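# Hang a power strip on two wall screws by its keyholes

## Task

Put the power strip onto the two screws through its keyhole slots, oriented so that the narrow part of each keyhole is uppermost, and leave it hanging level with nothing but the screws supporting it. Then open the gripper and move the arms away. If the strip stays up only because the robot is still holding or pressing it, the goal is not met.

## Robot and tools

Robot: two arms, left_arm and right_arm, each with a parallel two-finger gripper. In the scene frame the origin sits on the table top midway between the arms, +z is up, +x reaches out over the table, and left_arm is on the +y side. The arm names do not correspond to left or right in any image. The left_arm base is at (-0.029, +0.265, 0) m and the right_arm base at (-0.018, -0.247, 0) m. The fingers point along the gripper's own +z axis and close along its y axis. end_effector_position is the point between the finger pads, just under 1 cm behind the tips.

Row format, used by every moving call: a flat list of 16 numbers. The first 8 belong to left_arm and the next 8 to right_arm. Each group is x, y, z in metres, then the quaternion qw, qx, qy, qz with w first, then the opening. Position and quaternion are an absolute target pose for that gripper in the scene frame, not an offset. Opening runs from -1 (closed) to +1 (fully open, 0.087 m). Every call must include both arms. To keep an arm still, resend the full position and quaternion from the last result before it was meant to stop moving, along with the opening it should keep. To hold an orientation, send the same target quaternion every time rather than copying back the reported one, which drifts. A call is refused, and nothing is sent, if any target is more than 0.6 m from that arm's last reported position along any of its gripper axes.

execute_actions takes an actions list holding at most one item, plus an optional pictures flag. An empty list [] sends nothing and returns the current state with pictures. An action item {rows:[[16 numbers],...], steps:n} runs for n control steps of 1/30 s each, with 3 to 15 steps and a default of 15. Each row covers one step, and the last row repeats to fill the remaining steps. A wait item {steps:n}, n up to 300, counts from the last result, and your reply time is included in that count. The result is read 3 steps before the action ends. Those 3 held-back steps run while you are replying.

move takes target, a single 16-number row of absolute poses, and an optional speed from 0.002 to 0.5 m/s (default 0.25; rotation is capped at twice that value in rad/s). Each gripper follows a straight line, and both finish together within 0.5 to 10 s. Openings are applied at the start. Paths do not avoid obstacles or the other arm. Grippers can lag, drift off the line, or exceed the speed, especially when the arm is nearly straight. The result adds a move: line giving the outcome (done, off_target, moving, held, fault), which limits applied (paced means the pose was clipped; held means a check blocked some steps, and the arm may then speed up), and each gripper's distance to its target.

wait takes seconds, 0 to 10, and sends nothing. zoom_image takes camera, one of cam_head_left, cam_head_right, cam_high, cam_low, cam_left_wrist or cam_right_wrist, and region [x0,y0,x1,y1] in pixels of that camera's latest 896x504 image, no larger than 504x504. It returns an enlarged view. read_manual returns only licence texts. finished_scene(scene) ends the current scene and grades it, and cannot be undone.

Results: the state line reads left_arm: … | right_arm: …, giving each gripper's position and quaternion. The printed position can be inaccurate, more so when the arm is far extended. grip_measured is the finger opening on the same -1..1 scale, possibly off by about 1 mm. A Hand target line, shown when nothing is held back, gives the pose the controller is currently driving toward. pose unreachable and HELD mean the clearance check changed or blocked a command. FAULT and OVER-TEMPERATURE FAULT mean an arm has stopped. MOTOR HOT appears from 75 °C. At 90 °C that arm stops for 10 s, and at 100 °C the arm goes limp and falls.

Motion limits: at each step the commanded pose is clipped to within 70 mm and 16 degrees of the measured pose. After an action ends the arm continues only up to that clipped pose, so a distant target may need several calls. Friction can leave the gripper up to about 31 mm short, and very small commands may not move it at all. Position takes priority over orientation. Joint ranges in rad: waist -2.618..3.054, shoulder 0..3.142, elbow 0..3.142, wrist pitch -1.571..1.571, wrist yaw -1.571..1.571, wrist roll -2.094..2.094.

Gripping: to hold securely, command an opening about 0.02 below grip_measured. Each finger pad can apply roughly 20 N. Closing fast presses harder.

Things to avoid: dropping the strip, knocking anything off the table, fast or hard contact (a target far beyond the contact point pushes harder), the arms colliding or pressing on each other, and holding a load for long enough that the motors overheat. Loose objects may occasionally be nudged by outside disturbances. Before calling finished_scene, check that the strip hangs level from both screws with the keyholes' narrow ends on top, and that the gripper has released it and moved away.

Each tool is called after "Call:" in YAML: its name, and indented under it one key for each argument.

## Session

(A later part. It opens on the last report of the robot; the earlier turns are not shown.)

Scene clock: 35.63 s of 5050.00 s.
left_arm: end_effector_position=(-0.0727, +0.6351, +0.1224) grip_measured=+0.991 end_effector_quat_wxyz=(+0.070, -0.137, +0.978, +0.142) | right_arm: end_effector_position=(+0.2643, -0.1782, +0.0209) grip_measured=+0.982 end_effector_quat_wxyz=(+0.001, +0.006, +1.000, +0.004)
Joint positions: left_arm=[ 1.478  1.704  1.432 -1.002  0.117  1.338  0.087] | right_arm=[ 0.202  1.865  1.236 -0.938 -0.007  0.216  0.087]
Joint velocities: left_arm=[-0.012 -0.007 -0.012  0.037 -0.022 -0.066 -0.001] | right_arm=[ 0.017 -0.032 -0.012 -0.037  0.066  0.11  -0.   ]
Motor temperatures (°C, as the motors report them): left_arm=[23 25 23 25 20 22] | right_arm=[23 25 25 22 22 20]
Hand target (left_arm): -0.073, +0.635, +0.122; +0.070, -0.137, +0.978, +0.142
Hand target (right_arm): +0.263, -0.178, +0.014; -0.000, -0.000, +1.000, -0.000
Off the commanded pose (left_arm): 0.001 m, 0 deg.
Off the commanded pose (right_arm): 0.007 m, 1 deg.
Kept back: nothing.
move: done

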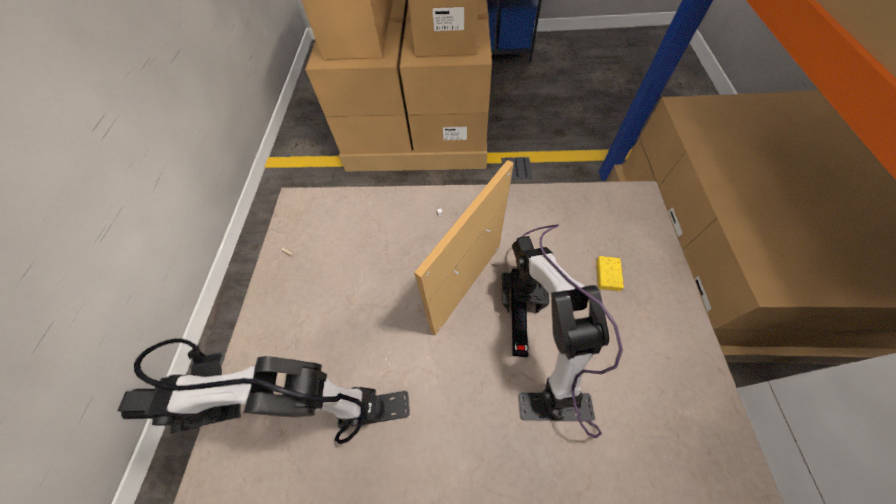

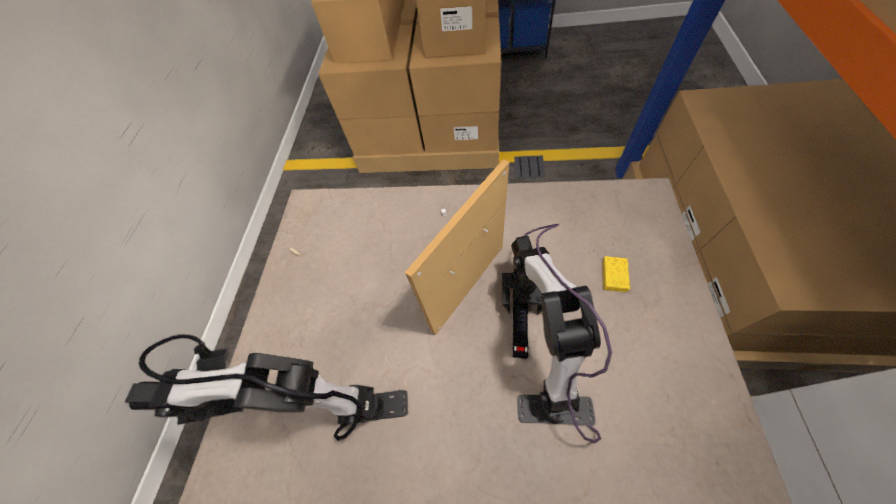

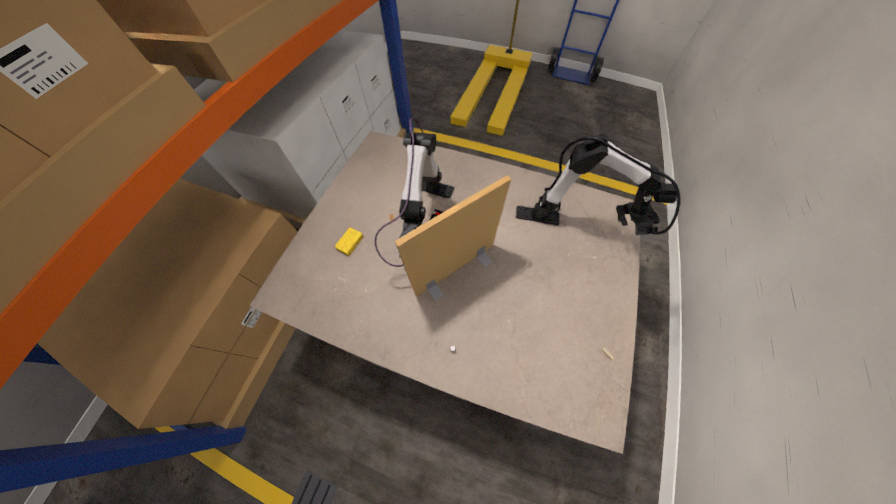

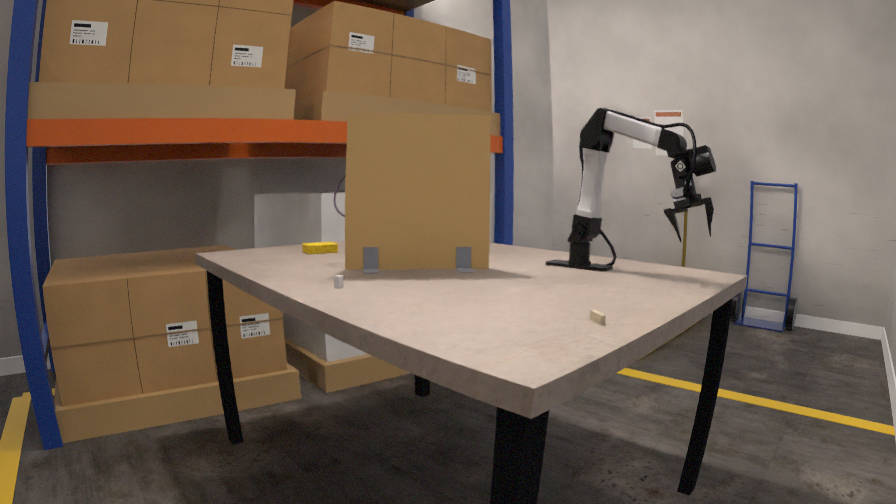

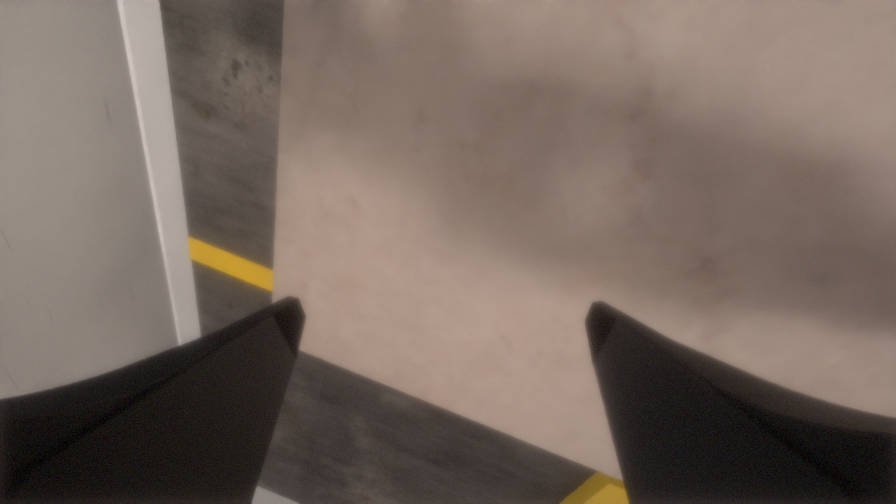

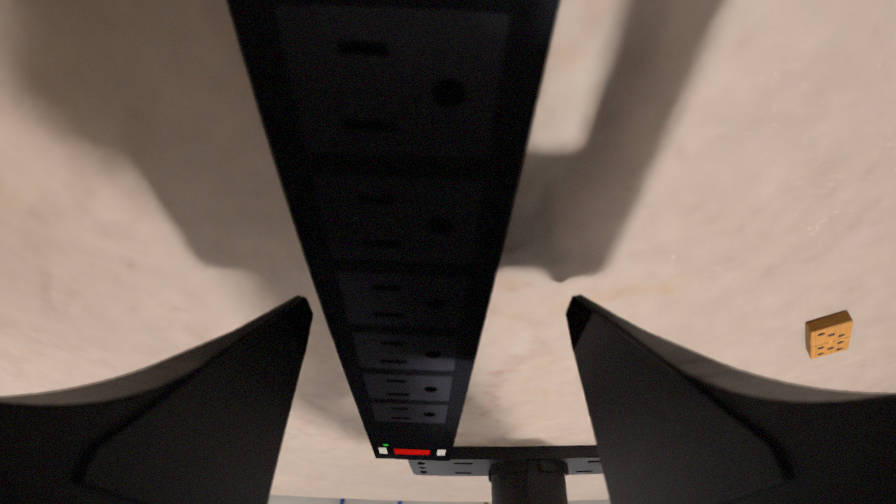

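Call:
move:
  target: [-0.073,0.635,0.122,0.07,-0.137,0.978,0.142,1, 0.263,-0.172,0.014,0,0,1,0,-0.3]

Call:
move:
  target: [-0.073,0.635,0.122,0.07,-0.137,0.978,0.142,1, 0.263,-0.2,0.1,0,0,1,0,-0.3]
  speed: 0.15

Call:
move:
  target: [-0.073,0.635,0.122,0.07,-0.137,0.978,0.142,1, 0.313,-0.106,0.14,0.189,0.189,0.681,0.681,-0.3]

Scene clock: 36.57 s of 5050.00 s.
left_arm: end_effector_position=(-0.0727, +0.6351, +0.1224) grip_measured=+0.991 end_effector_quat_wxyz=(+0.070, -0.137, +0.978, +0.142) | right_arm: end_effector_position=(+0.2642, -0.1753, +0.0208) grip_measured=-0.060 end_effector_quat_wxyz=(+0.002, +0.004, +1.000, +0.003)
Joint positions: left_arm=[ 1.478  1.704  1.432 -1.002  0.117  1.338  0.087] | right_arm=[ 0.212  1.865  1.236 -0.936 -0.005  0.223  0.041]
Joint velocities: left_arm=[-0.017 -0.002 -0.002 -0.007  0.037 -0.007 -0.001] | right_arm=[ 0.007 -0.002  0.007 -0.051 -0.007  0.051  0.   ]
Motor temperatures (°C, as the motors report them): left_arm=[23 26 23 25 20 22] | right_arm=[23 25 25 22 22 20]
Hand target (left_arm): -0.073, +0.635, +0.122; +0.070, -0.137, +0.978, +0.142
Hand target (right_arm): +0.263, -0.172, +0.014; +0.000, +0.000, +1.000, +0.000
Off the commanded pose (left_arm): 0.001 m, 0 deg.
Off the commanded pose (right_arm): 0.008 m, 1 deg.
Kept back: nothing.
move: done

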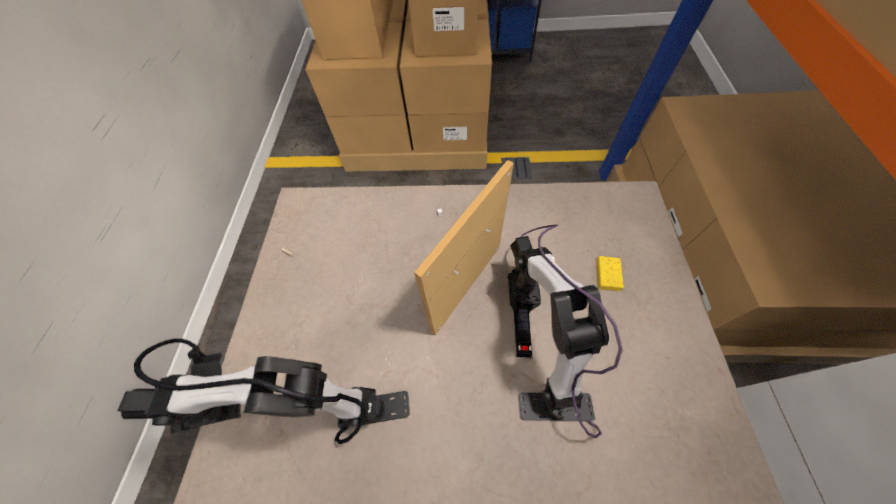

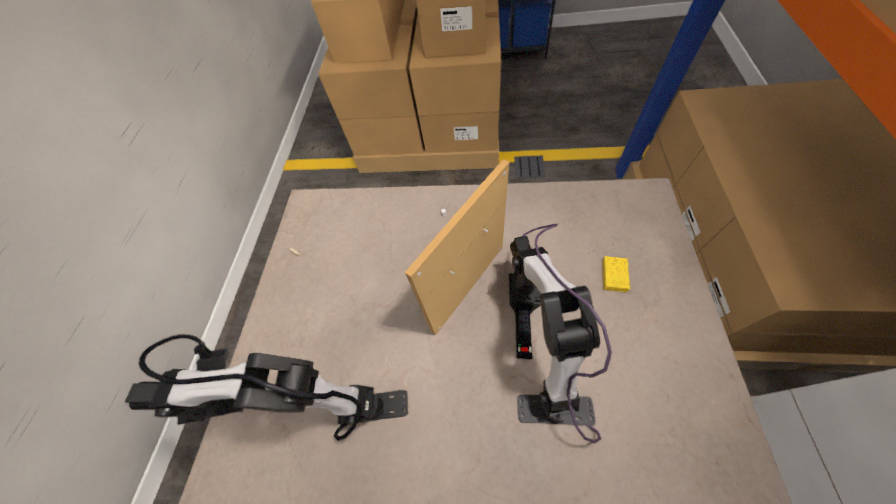

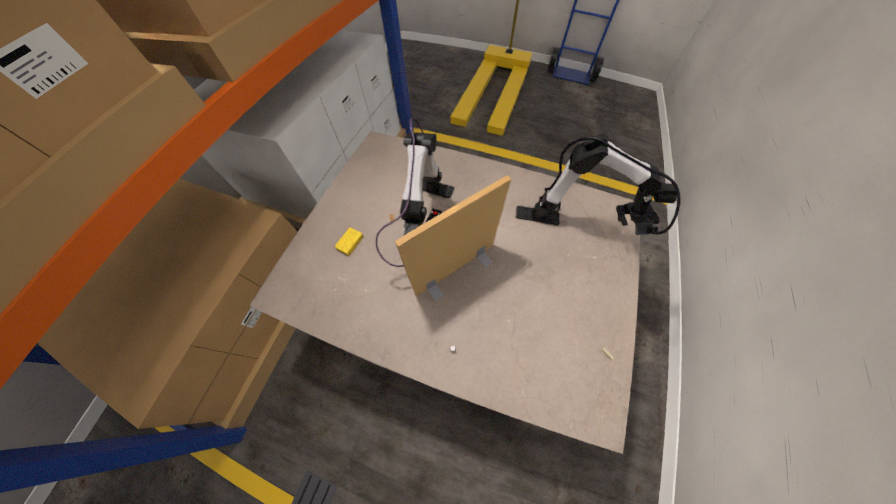

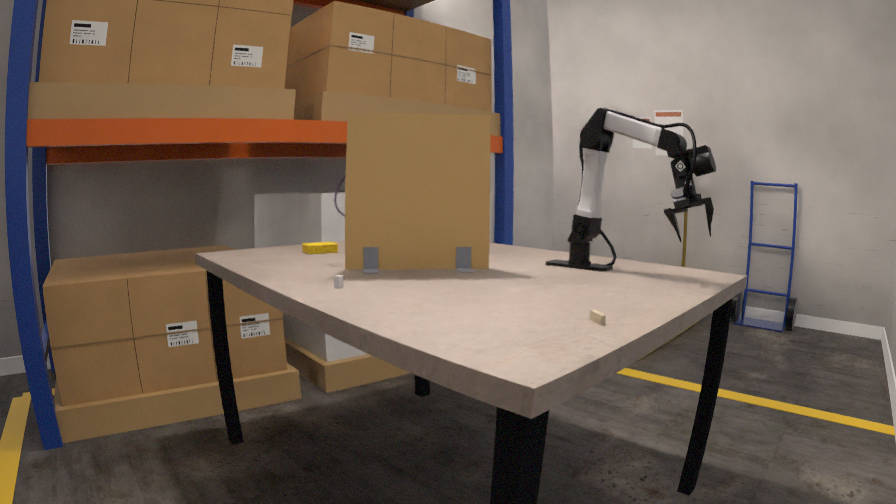

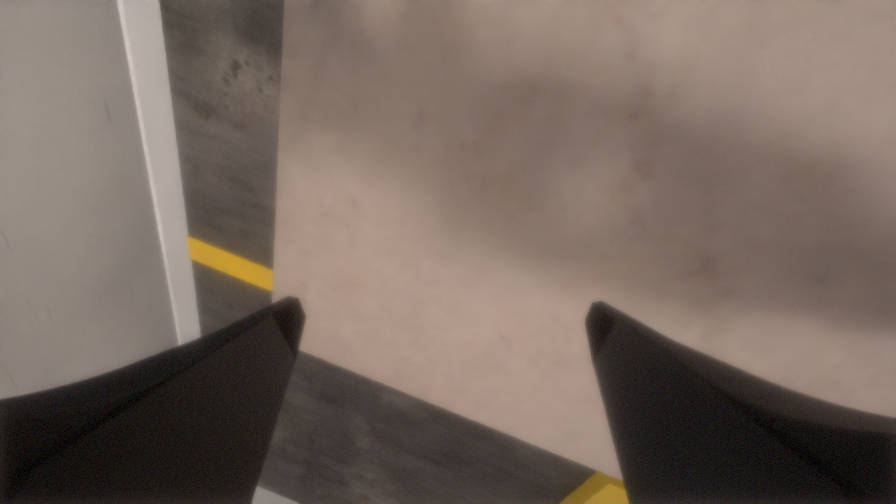

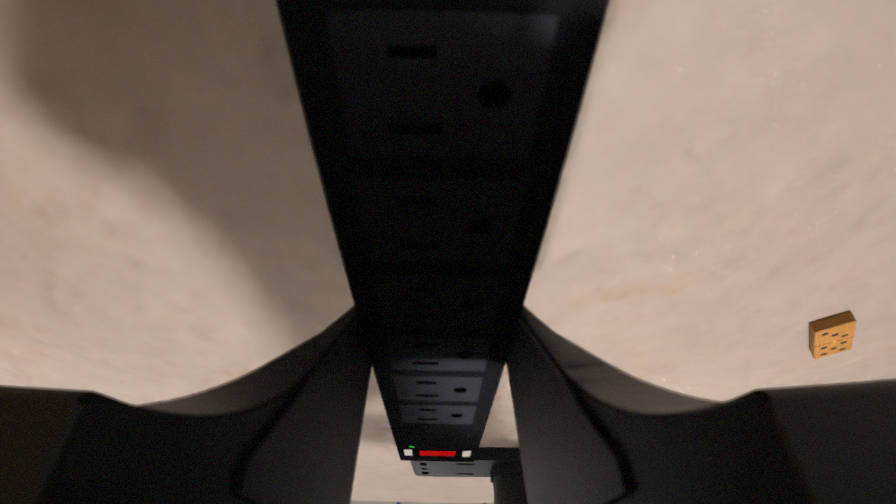

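Scene clock: 37.77 s of 5050.00 s.
left_arm: end_effector_position=(-0.0727, +0.6351, +0.1224) grip_measured=+0.991 end_effector_quat_wxyz=(+0.070, -0.137, +0.978, +0.142) | right_arm: end_effector_position=(+0.2639, -0.1973, +0.0817) grip_measured=-0.060 end_effector_quat_wxyz=(-0.008, -0.000, +1.000, -0.002)
Joint positions: left_arm=[ 1.478  1.704  1.432 -1.002  0.117  1.338  0.087] | right_arm=[ 0.151  1.808  1.41  -1.189  0.001  0.154  0.041]
Joint velocities: left_arm=[-0.007 -0.002  0.007  0.007 -0.037  0.037 -0.001] | right_arm=[-0.007  0.002 -0.012 -0.051 -0.007 -0.022  0.   ]
Motor temperatures (°C, as the motors report them): left_arm=[23 26 23 25 20 22] | right_arm=[23 25 26 22 22 20]
Hand target (left_arm): -0.073, +0.635, +0.122; +0.070, -0.137, +0.978, +0.142
Hand target (right_arm): +0.263, -0.200, +0.099; -0.000, -0.000, +1.000, -0.000
Off the commanded pose (left_arm): 0.001 m, 0 deg.
Off the commanded pose (right_arm): 0.019 m, 1 deg.
Kept back: nothing.
move: off_target (right_arm)

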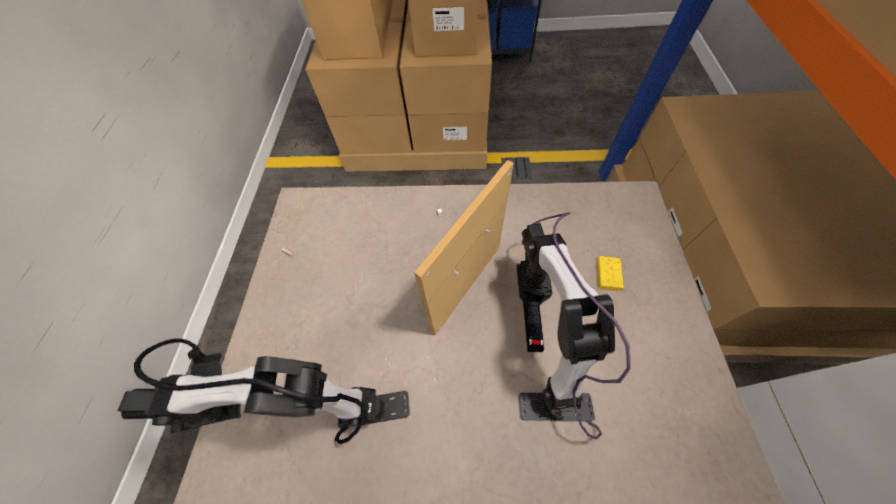

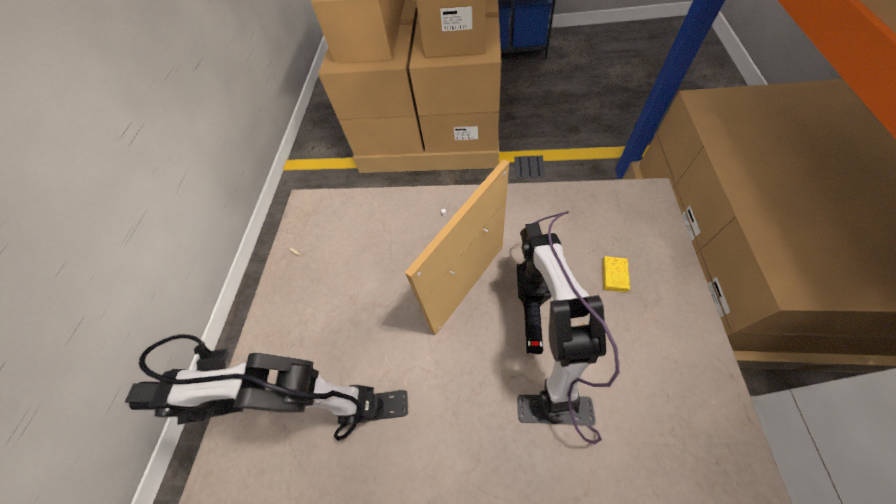

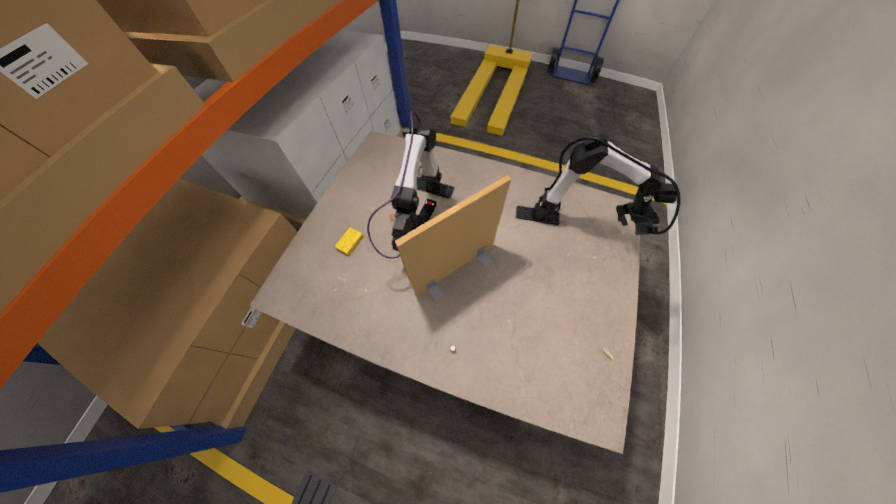

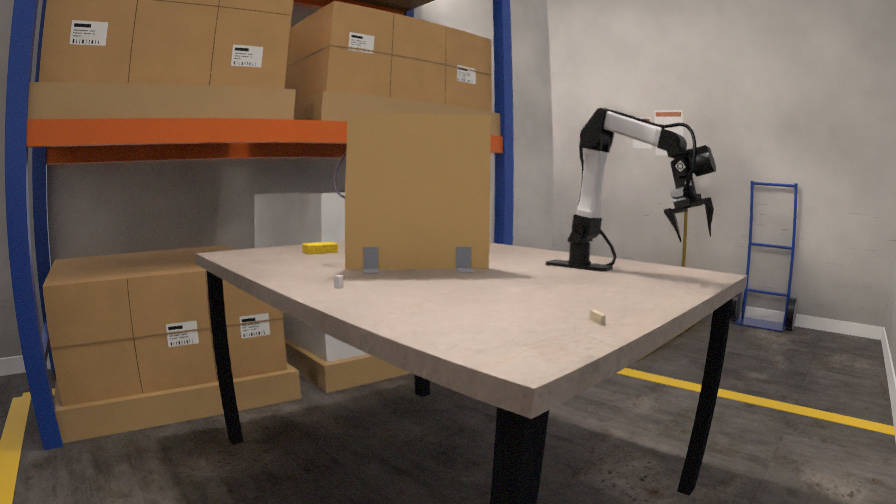

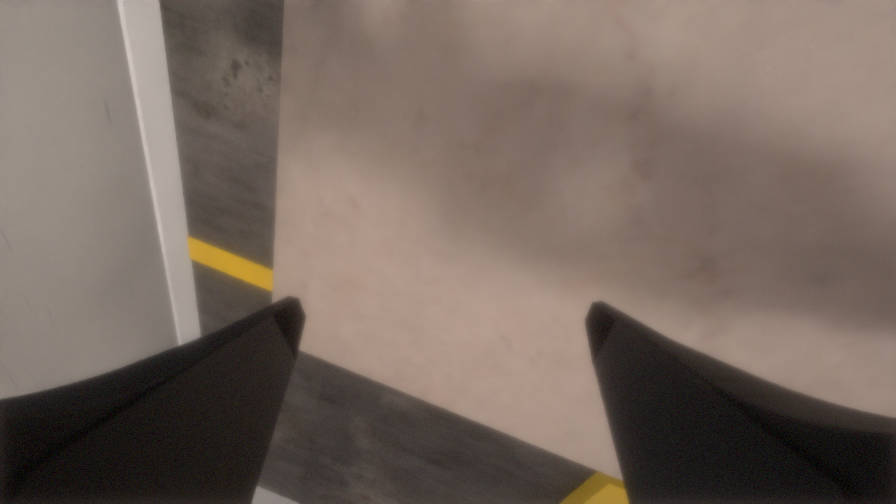

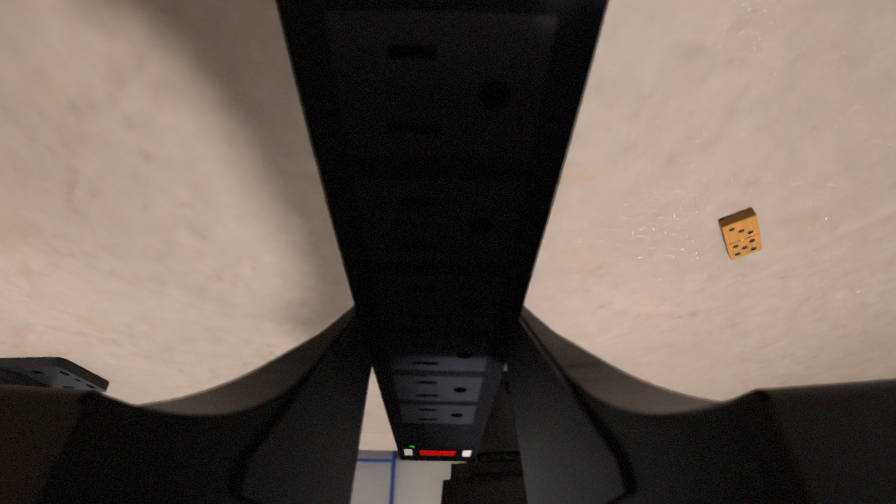

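Scene clock: 42.47 s of 5050.00 s.
left_arm: end_effector_position=(-0.0727, +0.6351, +0.1224) grip_measured=+0.991 end_effector_quat_wxyz=(+0.070, -0.137, +0.978, +0.142) | right_arm: end_effector_position=(+0.3159, -0.1082, +0.1283) grip_measured=-0.060 end_effector_quat_wxyz=(+0.172, +0.224, +0.686, +0.671)
Joint positions: left_arm=[ 1.478  1.704  1.432 -1.002  0.117  1.338  0.087] | right_arm=[-0.116  1.854  0.488  1.273 -1.115  1.553  0.041]
Joint velocities: left_arm=[-0.012  0.002 -0.002  0.037 -0.007 -0.051 -0.   ] | right_arm=[ 0.002  0.002  0.012  0.095 -0.037  0.037 -0.001]
Motor temperatures (°C, as the motors report them): left_arm=[23 26 24 25 20 22] | right_arm=[23 26 26 23 22 20]
Hand target (left_arm): -0.073, +0.635, +0.122; +0.070, -0.137, +0.978, +0.142
Hand target (right_arm): +0.312, -0.104, +0.141; +0.187, +0.197, +0.678, +0.683
Off the commanded pose (left_arm): 0.001 m, 0 deg.
Off the commanded pose (right_arm): 0.012 m, 5 deg.
Kept back: nothing.
move: off_target (right_arm)

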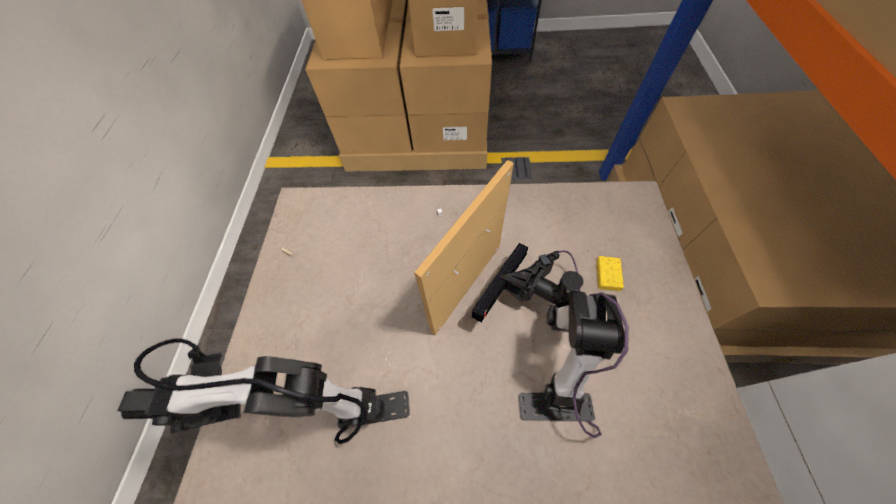

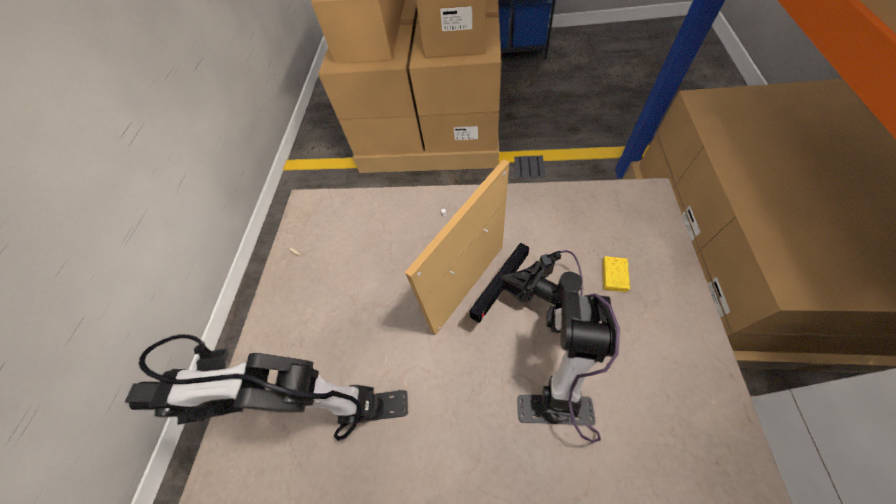

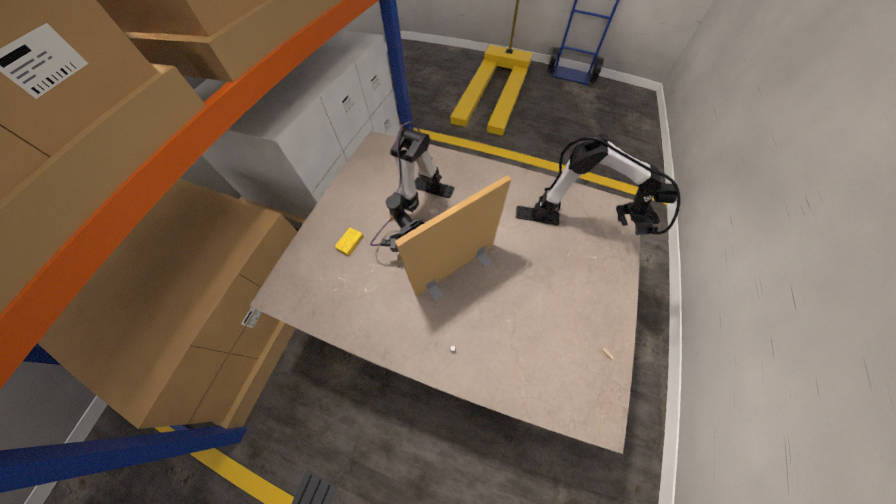

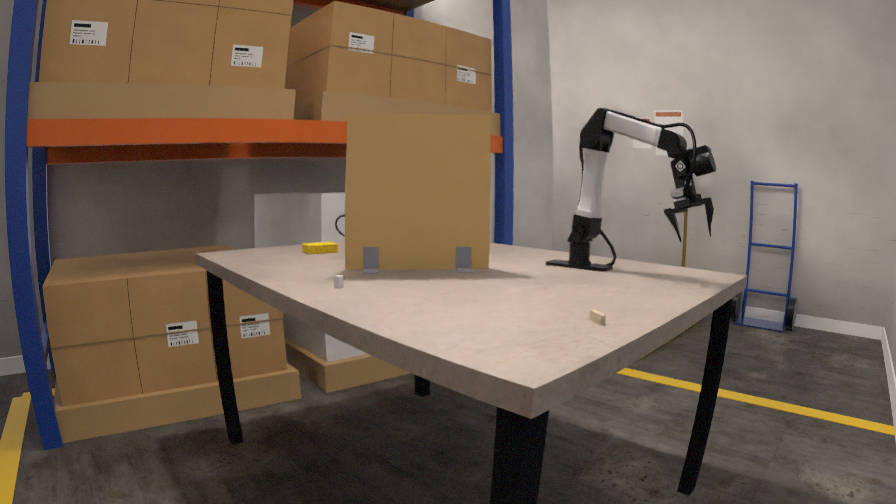

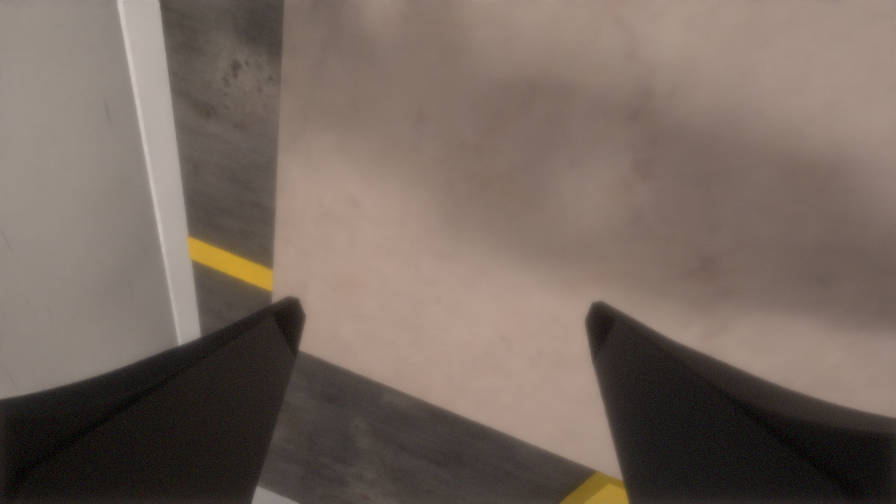

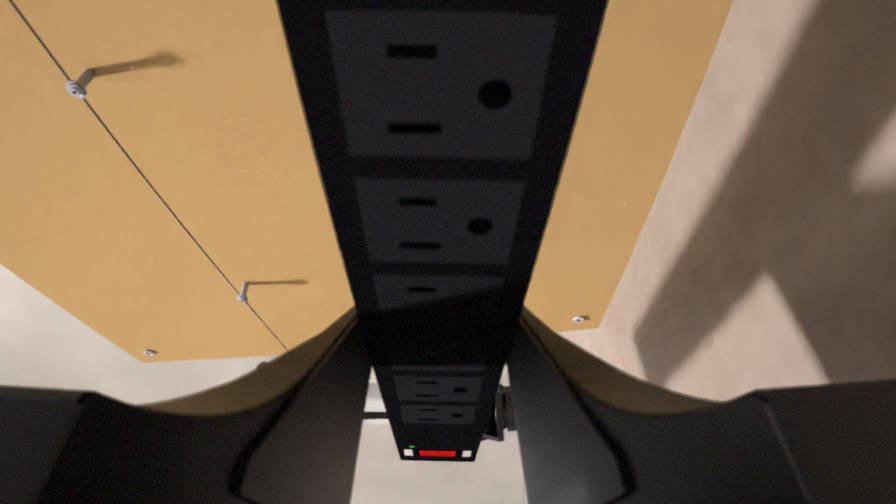

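Call:
move:
  target: [-0.073,0.635,0.122,0.07,-0.137,0.978,0.142,1, 0.3,-0.083,0.225,0.224,0.224,0.671,0.671,-0.3]
  speed: 0.1

Call:
zoom_image:
  camera: "cam_head_left"
  region: [400,160,560,340]

Scene clock: 45.67 s of 5050.00 s.
left_arm: end_effector_position=(-0.0727, +0.6351, +0.1224) grip_measured=+0.991 end_effector_quat_wxyz=(+0.070, -0.137, +0.978, +0.142) | right_arm: end_effector_position=(+0.2988, -0.0867, +0.1934) grip_measured=-0.060 end_effector_quat_wxyz=(+0.191, +0.266, +0.685, +0.651)
Joint positions: left_arm=[ 1.478  1.704  1.432 -1.002  0.117  1.338  0.087] | right_arm=[-0.018  1.397  0.47   0.795 -0.927  1.55   0.041]
Joint velocities: left_arm=[-0.007 -0.027 -0.017 -0.051 -0.022 -0.022 -0.   ] | right_arm=[-0.002  0.002 -0.007 -0.022  0.037 -0.11  -0.001]
Motor temperatures (°C, as the motors report them): left_arm=[23 26 24 25 20 22] | right_arm=[23 26 26 24 22 20]
Hand target (left_arm): -0.073, +0.635, +0.122; +0.070, -0.137, +0.978, +0.142
Hand target (right_arm): +0.298, -0.083, +0.225; +0.223, +0.224, +0.670, +0.671
Off the commanded pose (left_arm): 0.001 m, 0 deg.
Off the commanded pose (right_arm): 0.032 m, 7 deg.
Kept back: nothing.
move: off_target (right_arm)

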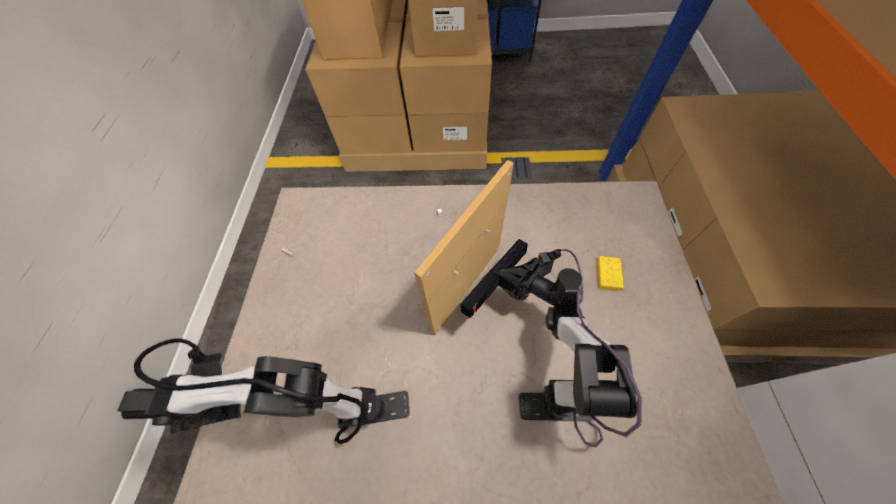

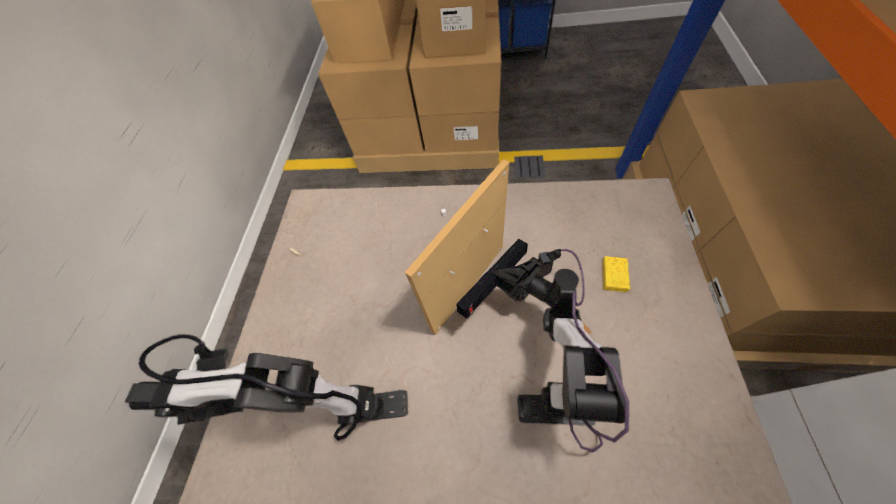

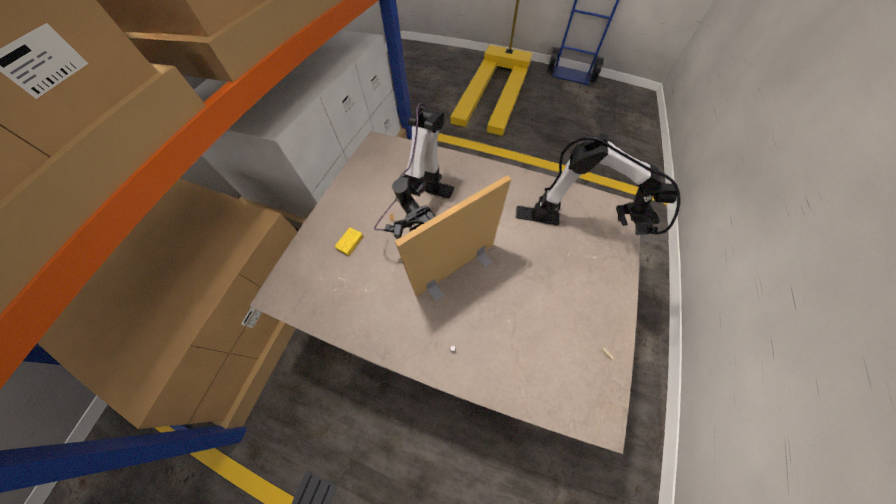

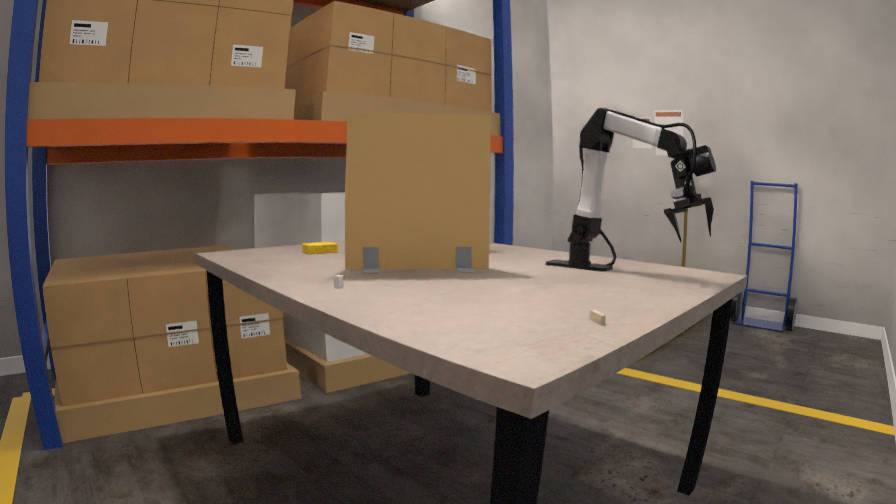

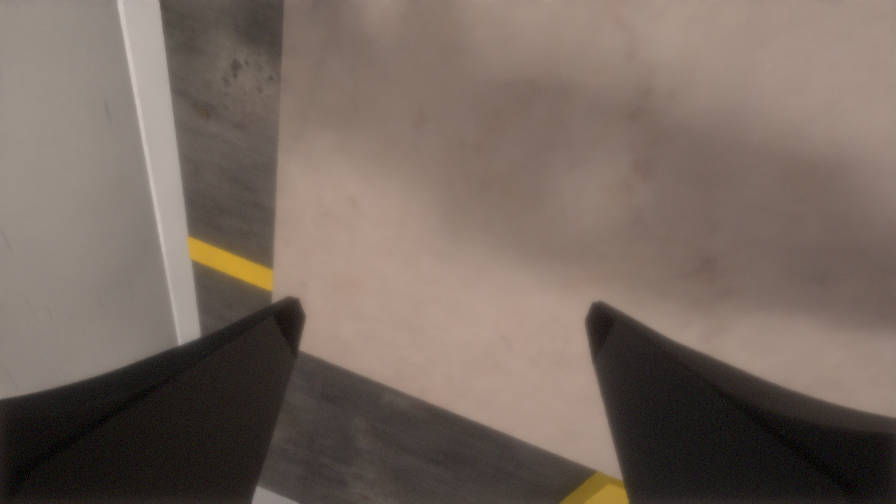

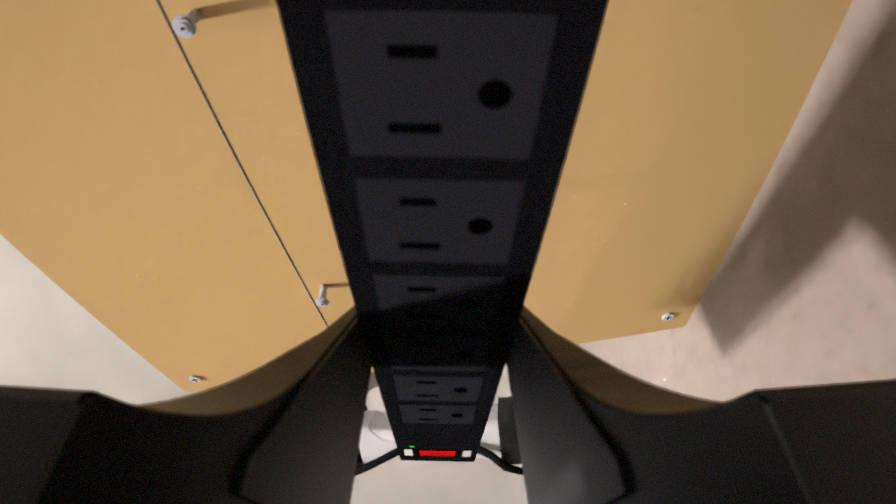

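Region (400, 160, 560, 340) of cam_head_left's 896x504 image, scaled by 2.800, with more detail than that image has.

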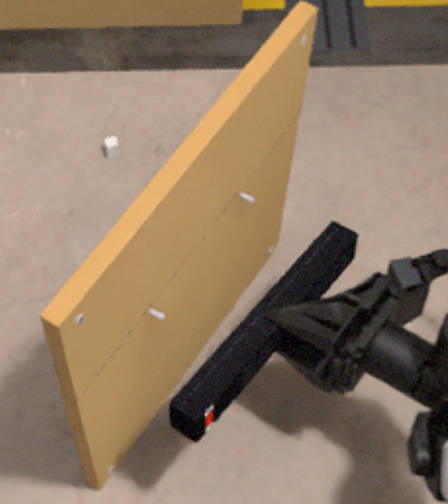

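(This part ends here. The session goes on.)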